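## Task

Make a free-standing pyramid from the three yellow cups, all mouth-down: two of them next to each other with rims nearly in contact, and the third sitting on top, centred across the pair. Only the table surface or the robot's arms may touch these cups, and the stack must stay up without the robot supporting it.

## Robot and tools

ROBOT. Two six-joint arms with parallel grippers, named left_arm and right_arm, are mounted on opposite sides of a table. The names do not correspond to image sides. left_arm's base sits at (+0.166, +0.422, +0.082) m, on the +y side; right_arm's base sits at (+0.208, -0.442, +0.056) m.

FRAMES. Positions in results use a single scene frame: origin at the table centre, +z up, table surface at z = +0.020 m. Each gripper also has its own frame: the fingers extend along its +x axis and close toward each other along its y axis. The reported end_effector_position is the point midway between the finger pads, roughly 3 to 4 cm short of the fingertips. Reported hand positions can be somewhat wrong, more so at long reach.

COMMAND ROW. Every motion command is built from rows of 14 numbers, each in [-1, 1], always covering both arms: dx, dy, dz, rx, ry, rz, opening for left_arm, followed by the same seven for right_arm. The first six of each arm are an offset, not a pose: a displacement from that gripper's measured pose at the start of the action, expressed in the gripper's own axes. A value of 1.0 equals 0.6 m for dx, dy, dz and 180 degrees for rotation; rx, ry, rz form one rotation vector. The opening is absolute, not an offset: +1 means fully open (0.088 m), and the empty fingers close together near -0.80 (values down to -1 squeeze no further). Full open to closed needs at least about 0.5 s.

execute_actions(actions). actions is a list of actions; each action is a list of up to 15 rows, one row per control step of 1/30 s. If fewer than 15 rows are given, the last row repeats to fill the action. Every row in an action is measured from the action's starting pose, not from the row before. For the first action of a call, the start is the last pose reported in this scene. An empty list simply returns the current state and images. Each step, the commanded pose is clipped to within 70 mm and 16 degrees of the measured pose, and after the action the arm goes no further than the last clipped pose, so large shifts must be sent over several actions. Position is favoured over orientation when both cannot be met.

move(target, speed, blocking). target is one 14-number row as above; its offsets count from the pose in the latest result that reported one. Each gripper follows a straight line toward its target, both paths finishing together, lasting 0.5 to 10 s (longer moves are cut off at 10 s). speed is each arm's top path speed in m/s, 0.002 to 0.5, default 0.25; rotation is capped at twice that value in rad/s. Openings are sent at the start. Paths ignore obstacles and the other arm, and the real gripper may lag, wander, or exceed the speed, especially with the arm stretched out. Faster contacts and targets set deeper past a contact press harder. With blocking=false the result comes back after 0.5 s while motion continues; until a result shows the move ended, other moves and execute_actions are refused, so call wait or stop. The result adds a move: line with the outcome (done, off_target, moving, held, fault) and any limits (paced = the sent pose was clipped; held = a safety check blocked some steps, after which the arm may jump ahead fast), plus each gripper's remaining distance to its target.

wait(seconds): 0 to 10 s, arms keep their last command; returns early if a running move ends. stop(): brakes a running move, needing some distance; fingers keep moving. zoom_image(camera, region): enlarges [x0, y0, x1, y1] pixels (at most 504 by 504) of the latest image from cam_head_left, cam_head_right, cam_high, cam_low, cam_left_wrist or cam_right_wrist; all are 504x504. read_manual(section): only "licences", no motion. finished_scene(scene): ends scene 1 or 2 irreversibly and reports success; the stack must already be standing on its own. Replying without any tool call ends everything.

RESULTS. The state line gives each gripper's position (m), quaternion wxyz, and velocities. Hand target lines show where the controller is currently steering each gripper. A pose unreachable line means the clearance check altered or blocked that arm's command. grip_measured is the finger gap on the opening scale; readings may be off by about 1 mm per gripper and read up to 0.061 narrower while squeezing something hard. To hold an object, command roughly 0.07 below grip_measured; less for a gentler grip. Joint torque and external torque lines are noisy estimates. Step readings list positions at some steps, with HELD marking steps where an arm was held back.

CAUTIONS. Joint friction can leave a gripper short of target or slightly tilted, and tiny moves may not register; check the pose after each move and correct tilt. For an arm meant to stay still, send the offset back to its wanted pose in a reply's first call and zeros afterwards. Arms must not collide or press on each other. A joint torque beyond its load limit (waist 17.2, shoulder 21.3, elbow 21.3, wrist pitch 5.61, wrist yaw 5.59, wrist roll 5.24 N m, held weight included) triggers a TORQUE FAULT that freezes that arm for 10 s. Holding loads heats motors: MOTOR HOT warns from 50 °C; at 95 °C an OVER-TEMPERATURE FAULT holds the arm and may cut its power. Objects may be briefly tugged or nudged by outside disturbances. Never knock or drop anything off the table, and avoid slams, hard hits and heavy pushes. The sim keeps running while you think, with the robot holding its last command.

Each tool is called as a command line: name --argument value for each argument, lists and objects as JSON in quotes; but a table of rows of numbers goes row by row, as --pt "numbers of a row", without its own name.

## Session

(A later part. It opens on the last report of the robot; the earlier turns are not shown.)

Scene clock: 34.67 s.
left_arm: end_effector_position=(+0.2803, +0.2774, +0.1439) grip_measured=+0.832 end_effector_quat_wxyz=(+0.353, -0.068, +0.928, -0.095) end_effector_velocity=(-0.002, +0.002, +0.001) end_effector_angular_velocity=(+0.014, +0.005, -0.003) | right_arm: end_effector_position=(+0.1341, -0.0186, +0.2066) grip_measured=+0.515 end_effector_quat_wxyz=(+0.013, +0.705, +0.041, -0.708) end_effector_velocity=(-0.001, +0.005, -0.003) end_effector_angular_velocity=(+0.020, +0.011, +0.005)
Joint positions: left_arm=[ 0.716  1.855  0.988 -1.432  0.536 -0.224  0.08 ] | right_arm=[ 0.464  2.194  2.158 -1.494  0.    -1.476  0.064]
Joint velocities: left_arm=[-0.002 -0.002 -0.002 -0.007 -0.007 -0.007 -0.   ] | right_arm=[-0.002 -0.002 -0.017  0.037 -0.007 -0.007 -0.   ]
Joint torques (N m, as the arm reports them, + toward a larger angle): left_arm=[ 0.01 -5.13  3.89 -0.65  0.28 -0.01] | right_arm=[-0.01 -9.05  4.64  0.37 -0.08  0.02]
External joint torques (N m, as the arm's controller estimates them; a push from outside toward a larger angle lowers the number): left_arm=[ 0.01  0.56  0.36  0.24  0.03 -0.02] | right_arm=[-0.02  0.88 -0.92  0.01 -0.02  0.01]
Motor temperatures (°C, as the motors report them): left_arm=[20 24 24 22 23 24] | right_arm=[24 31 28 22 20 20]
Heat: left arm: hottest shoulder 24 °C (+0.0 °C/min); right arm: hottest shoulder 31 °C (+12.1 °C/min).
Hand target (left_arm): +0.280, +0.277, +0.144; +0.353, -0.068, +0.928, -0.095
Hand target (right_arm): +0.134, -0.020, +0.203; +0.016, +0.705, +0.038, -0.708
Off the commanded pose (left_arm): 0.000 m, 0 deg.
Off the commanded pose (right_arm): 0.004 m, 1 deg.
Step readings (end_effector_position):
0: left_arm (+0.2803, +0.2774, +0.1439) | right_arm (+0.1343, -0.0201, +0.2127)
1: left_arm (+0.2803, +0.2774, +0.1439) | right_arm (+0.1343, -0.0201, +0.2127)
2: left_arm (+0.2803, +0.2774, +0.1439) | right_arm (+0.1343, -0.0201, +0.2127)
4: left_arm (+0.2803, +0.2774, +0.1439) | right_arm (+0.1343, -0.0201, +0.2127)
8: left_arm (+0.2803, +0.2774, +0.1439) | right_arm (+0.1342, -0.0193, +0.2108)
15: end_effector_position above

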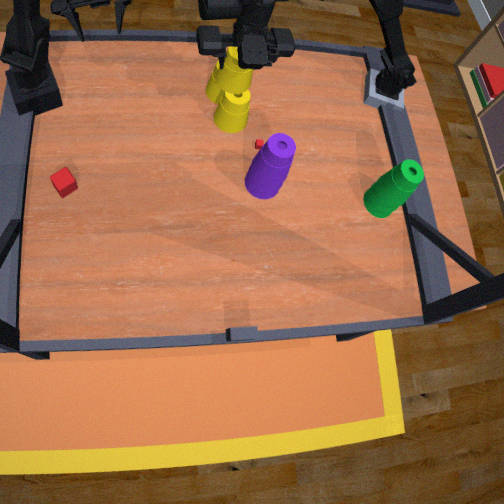

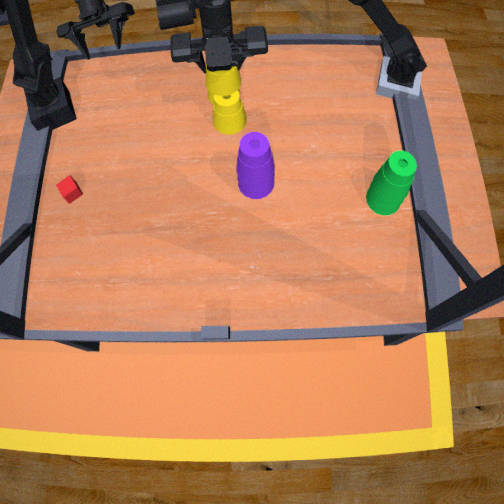

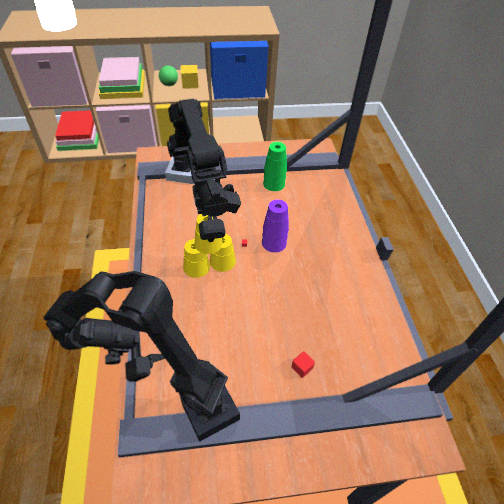

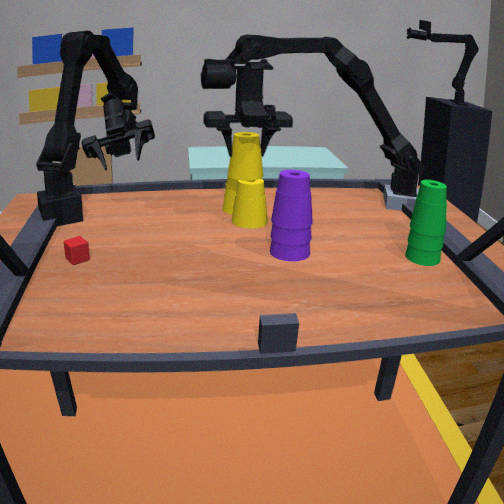

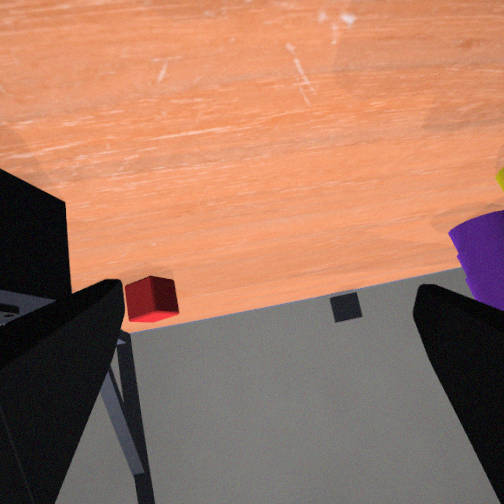

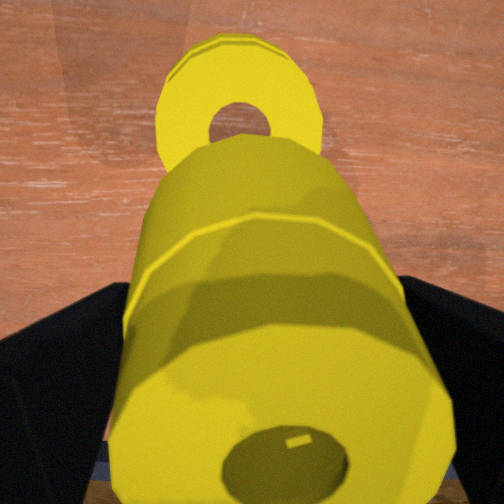

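execute_actions --actions '[]'

zoom_image --camera "cam_low" --region '[200, 120, 290, 235]'

zoom_image --camera "cam_high" --region '[170, 205, 250, 285]'

Scene clock: 35.93 s.
left_arm: end_effector_position=(+0.2803, +0.2774, +0.1439) grip_measured=+0.832 end_effector_quat_wxyz=(+0.353, -0.068, +0.928, -0.095) end_effector_velocity=(-0.000, -0.002, -0.000) end_effector_angular_velocity=(-0.003, -0.003, +0.007) | right_arm: end_effector_position=(+0.1341, -0.0185, +0.2064) grip_measured=+0.515 end_effector_quat_wxyz=(+0.013, +0.705, +0.042, -0.708) end_effector_velocity=(+0.003, -0.003, -0.001) end_effector_angular_velocity=(-0.011, -0.010, +0.005)
Joint positions: left_arm=[ 0.716  1.855  0.988 -1.432  0.536 -0.224  0.08 ] | right_arm=[ 0.464  2.194  2.157 -1.493  0.    -1.476  0.064]
Joint velocities: left_arm=[-0.002 -0.002 -0.002  0.007  0.007 -0.007 -0.   ] | right_arm=[-0.002 -0.002 -0.007 -0.007  0.007 -0.007  0.   ]
Joint torques (N m, as the arm reports them, + toward a larger angle): left_arm=[ 0.   -5.13  3.87 -0.65  0.29 -0.02] | right_arm=[ 0.03 -9.24  4.35  0.44 -0.08  0.02]
External joint torques (N m, as the arm's controller estimates them; a push from outside toward a larger angle lowers the number): left_arm=[ 0.01  0.52  0.32  0.21  0.03 -0.03] | right_arm=[ 0.    0.77 -1.26  0.1  -0.02  0.02]
Motor temperatures (°C, as the motors report them): left_arm=[20 24 24 22 23 24] | right_arm=[24 31 28 22 20 20]
Heat: left arm: hottest shoulder 24 °C (+0.0 °C/min); right arm: hottest shoulder 31 °C (+11.7 °C/min).
Hand target (left_arm): +0.280, +0.277, +0.144; +0.353, -0.068, +0.928, -0.095
Hand target (right_arm): +0.134, -0.020, +0.203; +0.016, +0.705, +0.038, -0.708
Off the commanded pose (left_arm): 0.000 m, 0 deg.
Off the commanded pose (right_arm): 0.004 m, 1 deg.

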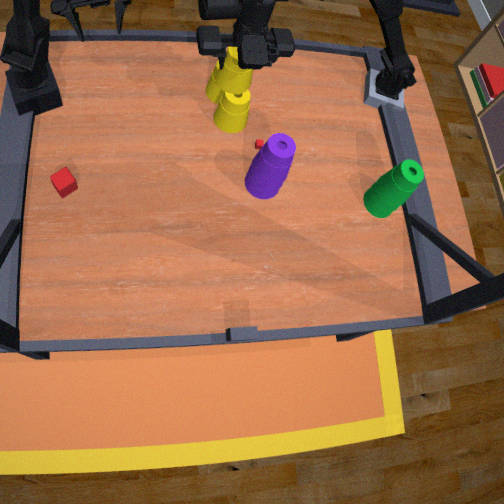

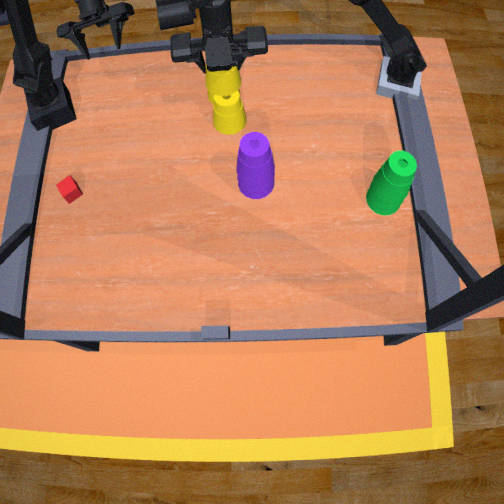

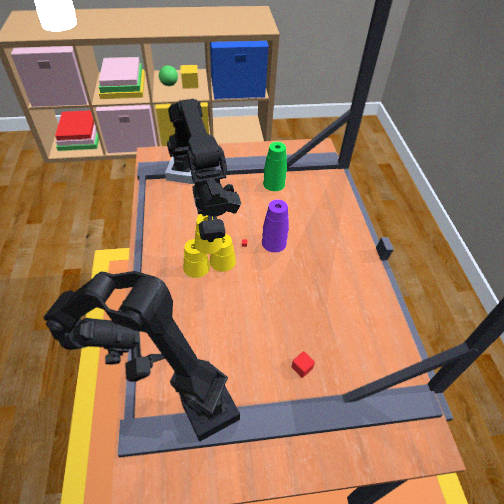

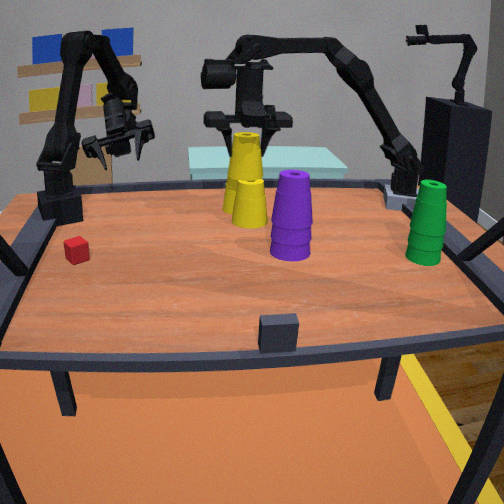

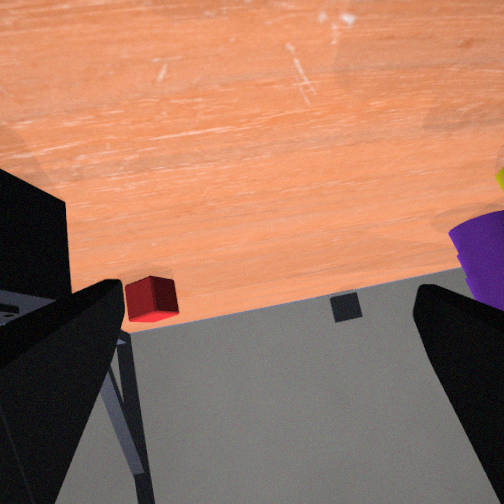

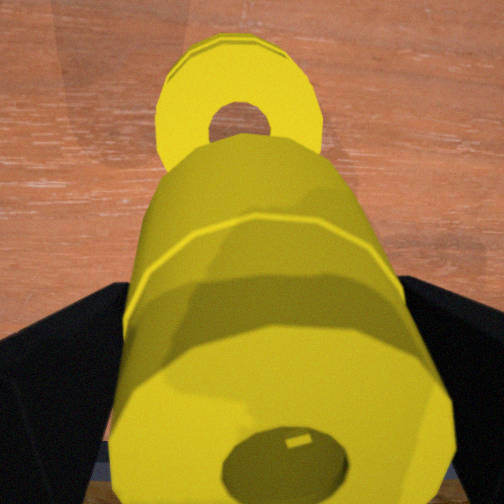

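Region (200, 120, 290, 235) of cam_low's 504x504 image, scaled by 4.383, with more detail than that image has; it fills the left 394 columns of this view, and the rest is white.

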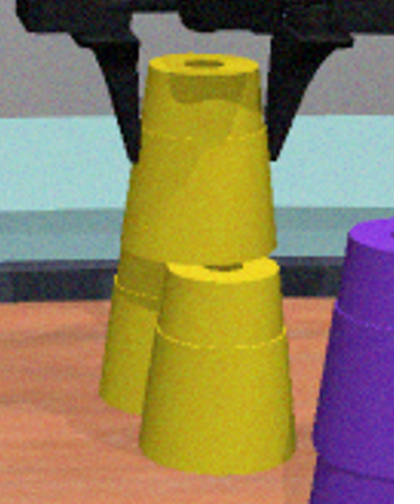

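Region (170, 205, 250, 285) of cam_high's 504x504 image, scaled by 6.300, with more detail than that image has.

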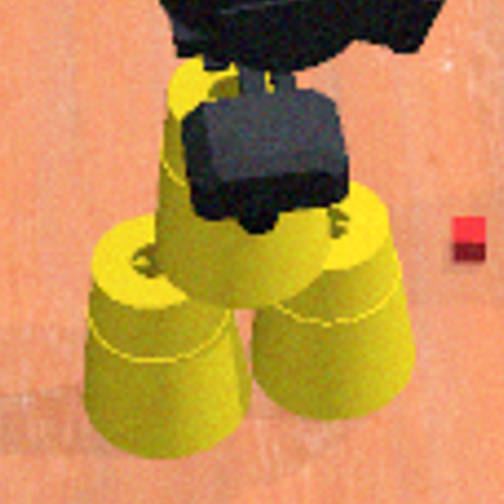

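execute_actions --actions '[[ [0,0,0,0,0,0,0.83, 0.001,0,0, 0,0,0, 1.0], [0,0,0,0,0,0,0.83, 0,0,0, 0,0,0, 1.0], [0,0,0,0,0,0,0.83, 0,0,0, 0,0,0, 1.0], [0,0,0,0,0,0,0.83, -0.00172,0.00013,-0.00001, 0,-0.00008,-0.00079, 1.0], [0,0,0,0,0,0,0.83, -0.00638,0.00051,-0.00005, 0,-0.00028,-0.00295, 1.0], [0,0,0,0,0,0,0.83, -0.01336,0.00112,-0.00011, 0,-0.00059,-0.00618, 1.0], [0,0,0,0,0,0,0.83, -0.02218,0.00199,-0.00019, 0,-0.00098,-0.01027, 1.0], [0,0,0,0,0,0,0.83, -0.03216,0.00313,-0.00030, 0,-0.00142,-0.01489, 1.0], [0,0,0,0,0,0,0.83, -0.04272,0.00448,-0.00043, 0,-0.00189,-0.01980, 1.0], [0,0,0,0,0,0,0.83, -0.05328,0.00601,-0.00057, 0,-0.00236,-0.02472, 1.0], [0,0,0,0,0,0,0.83, -0.06318,0.00758,-0.00072, 0,-0.00280,-0.02934, 1.0], [0,0,0,0,0,0,0.83, -0.07192,0.00911,-0.00087, 0,-0.00319,-0.03343, 1.0], [0,0,0,0,0,0,0.83, -0.07881,0.01039,-0.00099, 0,-0.00350,-0.03666, 1.0], [0,0,0,0,0,0,0.83, -0.08340,0.01128,-0.00108, 0,-0.00370,-0.03882, 1.0], [0,0,0,0,0,0,0.83, -0.08508,0.01161,-0.00111, 0,-0.00378,-0.03961, 1.0] ]]'

Scene clock: 37.83 s.
left_arm: end_effector_position=(+0.2803, +0.2774, +0.1439) grip_measured=+0.832 end_effector_quat_wxyz=(+0.353, -0.068, +0.928, -0.095) end_effector_velocity=(-0.002, +0.002, +0.001) end_effector_angular_velocity=(+0.014, +0.005, -0.003) | right_arm: end_effector_position=(+0.1352, -0.0249, +0.2435) grip_measured=+1.000 end_effector_quat_wxyz=(-0.019, +0.699, +0.073, -0.711) end_effector_velocity=(+0.005, -0.041, +0.171) end_effector_angular_velocity=(+0.396, +0.075, +0.011)
Joint positions: left_arm=[ 0.716  1.855  0.988 -1.432  0.536 -0.224  0.08 ] | right_arm=[ 0.464  2.101  2.153 -1.492  0.    -1.476  0.088]
Joint velocities: left_arm=[-0.002 -0.002 -0.002 -0.007 -0.007 -0.007 -0.   ] | right_arm=[ 0.002 -0.427 -0.002 -0.022 -0.007 -0.007  0.   ]
Joint torques (N m, as the arm reports them, + toward a larger angle): left_arm=[ 0.01 -5.15  3.88 -0.64  0.28 -0.02] | right_arm=[ 0.16 -9.3   5.74  0.4  -0.06  0.03]
External joint torques (N m, as the arm's controller estimates them; a push from outside toward a larger angle lowers the number): left_arm=[ 0.    0.49  0.35  0.22  0.03 -0.03] | right_arm=[ 0.09 -0.81  0.38 -0.07  0.    0.02]
Motor temperatures (°C, as the motors report them): left_arm=[20 24 24 22 23 24] | right_arm=[24 32 28 22 20 20]
Heat: left arm: hottest shoulder 24 °C (+0.0 °C/min); right arm: hottest shoulder 32 °C (+12.7 °C/min).
Hand target (left_arm): +0.280, +0.277, +0.144; +0.353, -0.068, +0.928, -0.095
Hand target (right_arm): +0.135, -0.028, +0.257; -0.030, +0.697, +0.085, -0.712
Off the commanded pose (left_arm): 0.000 m, 0 deg.
Off the commanded pose (right_arm): 0.014 m, 2 deg.
Step readings (end_effector_position):
0: left_arm (+0.2803, +0.2774, +0.1439) | right_arm (+0.1341, -0.0185, +0.2064)
1: left_arm (+0.2803, +0.2774, +0.1439) | right_arm (+0.1340, -0.0184, +0.2064)
2: left_arm (+0.2803, +0.2774, +0.1439) | right_arm (+0.1340, -0.0184, +0.2064)
4: left_arm (+0.2803, +0.2774, +0.1439) | right_arm (+0.1340, -0.0184, +0.2064)
8: left_arm (+0.2803, +0.2774, +0.1439) | right_arm (+0.1341, -0.0188, +0.2097)
15: end_effector_position above

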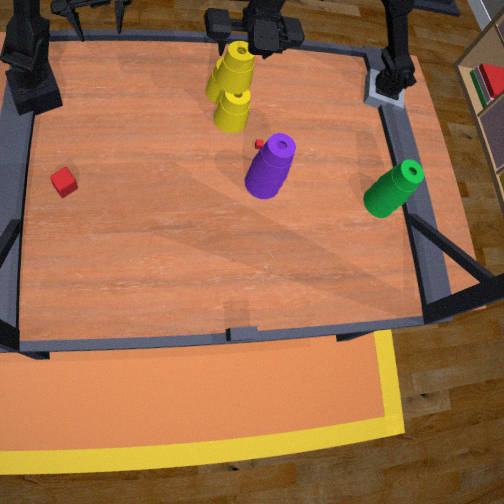

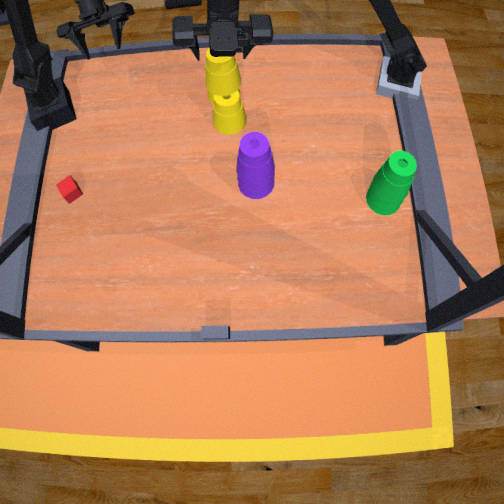

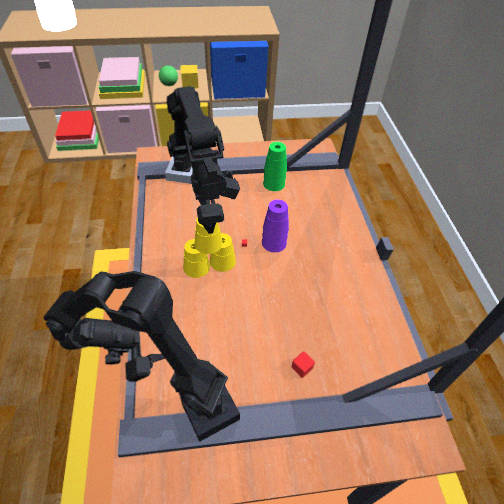

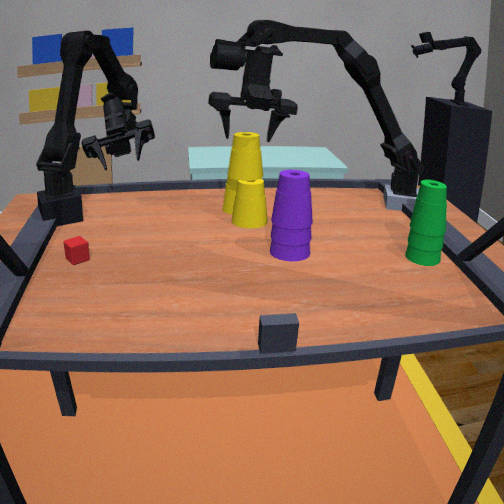

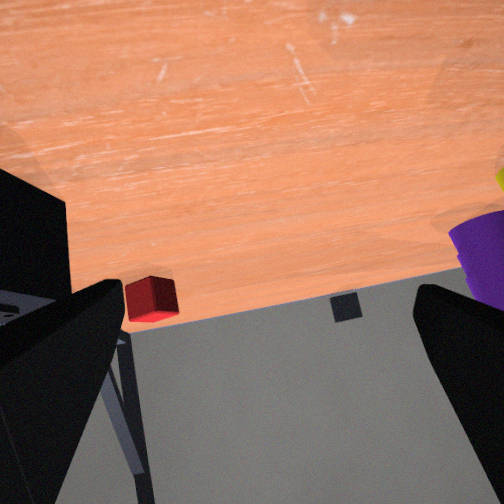

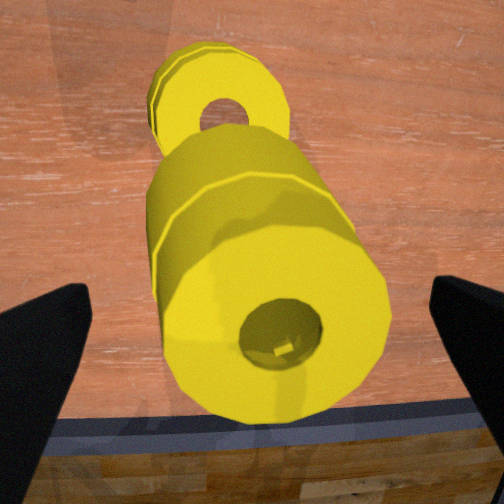

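The pyramid is released and the gripper is clear of it. I'll take a close look before finishing.

zoom_image --camera "cam_high" --region '[165, 195, 255, 285]'

execute_actions --actions '[]'

Region (165, 195, 255, 285) of cam_high's 504x504 image, scaled by 5.600, with more detail than that image has.

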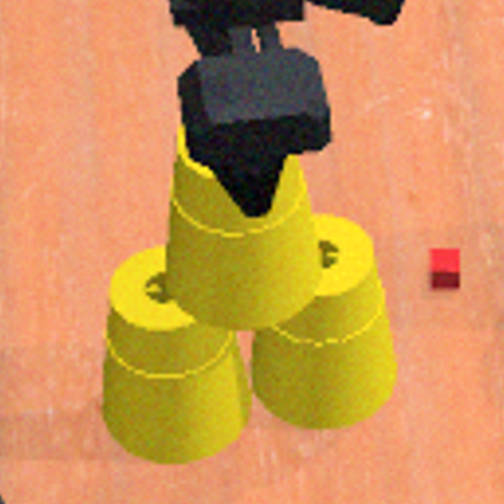

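Scene clock: 37.90 s.
left_arm: end_effector_position=(+0.2803, +0.2774, +0.1439) grip_measured=+0.832 end_effector_quat_wxyz=(+0.353, -0.068, +0.928, -0.095) end_effector_velocity=(-0.002, +0.002, +0.004) end_effector_angular_velocity=(+0.016, +0.010, -0.003) | right_arm: end_effector_position=(+0.1355, -0.0267, +0.2521) grip_measured=+1.000 end_effector_quat_wxyz=(-0.026, +0.697, +0.081, -0.712) end_effector_velocity=(+0.004, -0.024, +0.098) end_effector_angular_velocity=(+0.232, +0.047, +0.006)
Joint positions: left_arm=[ 0.716  1.855  0.988 -1.432  0.536 -0.224  0.08 ] | right_arm=[ 0.464  2.08   2.153 -1.492  0.    -1.476  0.088]
Joint velocities: left_arm=[-0.002 -0.007  0.002 -0.022 -0.007 -0.007 -0.   ] | right_arm=[-0.002 -0.247 -0.002 -0.007 -0.007 -0.007  0.   ]
Joint torques (N m, as the arm reports them, + toward a larger angle): left_arm=[ 0.01 -5.16  3.87 -0.64  0.28 -0.02] | right_arm=[ 0.15 -8.34  5.92  0.43 -0.06  0.04]
External joint torques (N m, as the arm's controller estimates them; a push from outside toward a larger angle lowers the number): left_arm=[ 0.01  0.53  0.34  0.24  0.02 -0.03] | right_arm=[ 0.08 -0.49  0.91 -0.13  0.    0.03]
Motor temperatures (°C, as the motors report them): left_arm=[20 24 24 22 23 24] | right_arm=[24 32 28 22 20 20]
Heat: left arm: hottest shoulder 24 °C (+0.0 °C/min); right arm: hottest shoulder 32 °C (+12.7 °C/min).
Hand target (left_arm): +0.280, +0.277, +0.144; +0.353, -0.068, +0.928, -0.095
Hand target (right_arm): +0.135, -0.028, +0.257; -0.030, +0.697, +0.085, -0.712
Off the commanded pose (left_arm): 0.000 m, 0 deg.
Off the commanded pose (right_arm): 0.005 m, 1 deg.

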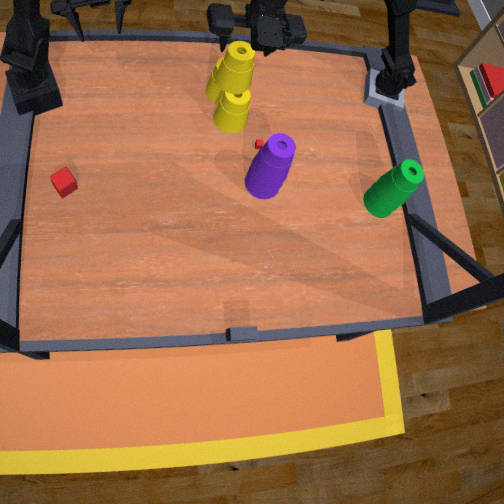

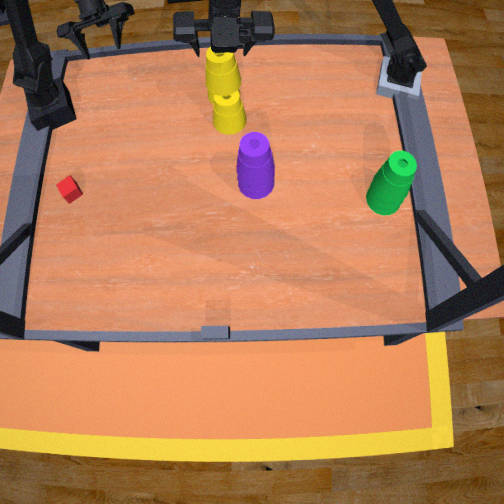

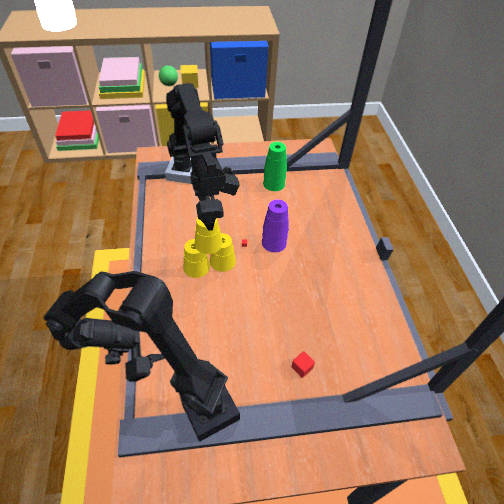

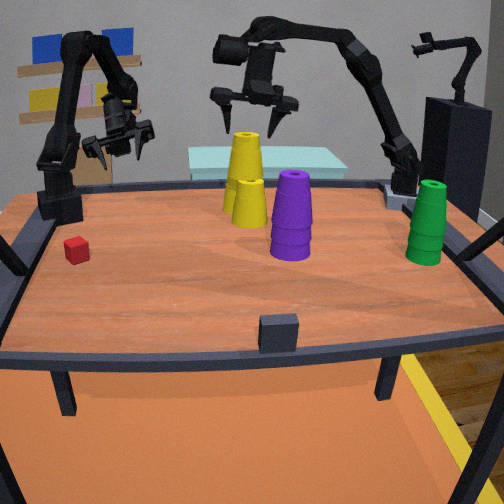

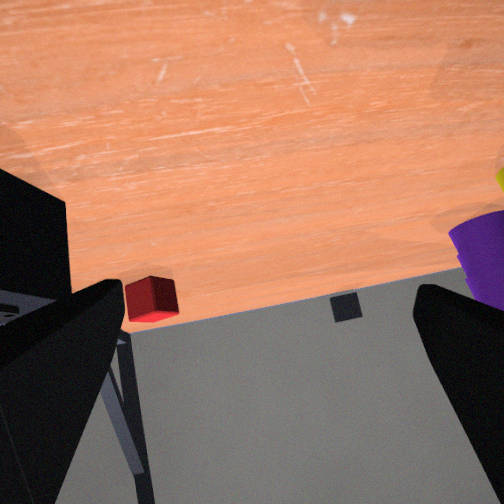

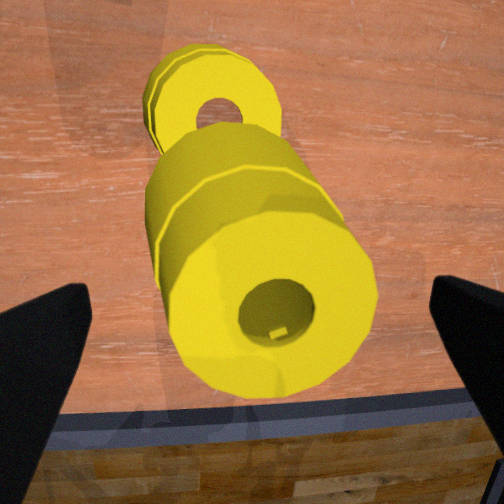

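The pyramid stands on its own, the top cup is centred and nothing else is touching it.

finished_scene --scene 2

The scene is finished: the task was done.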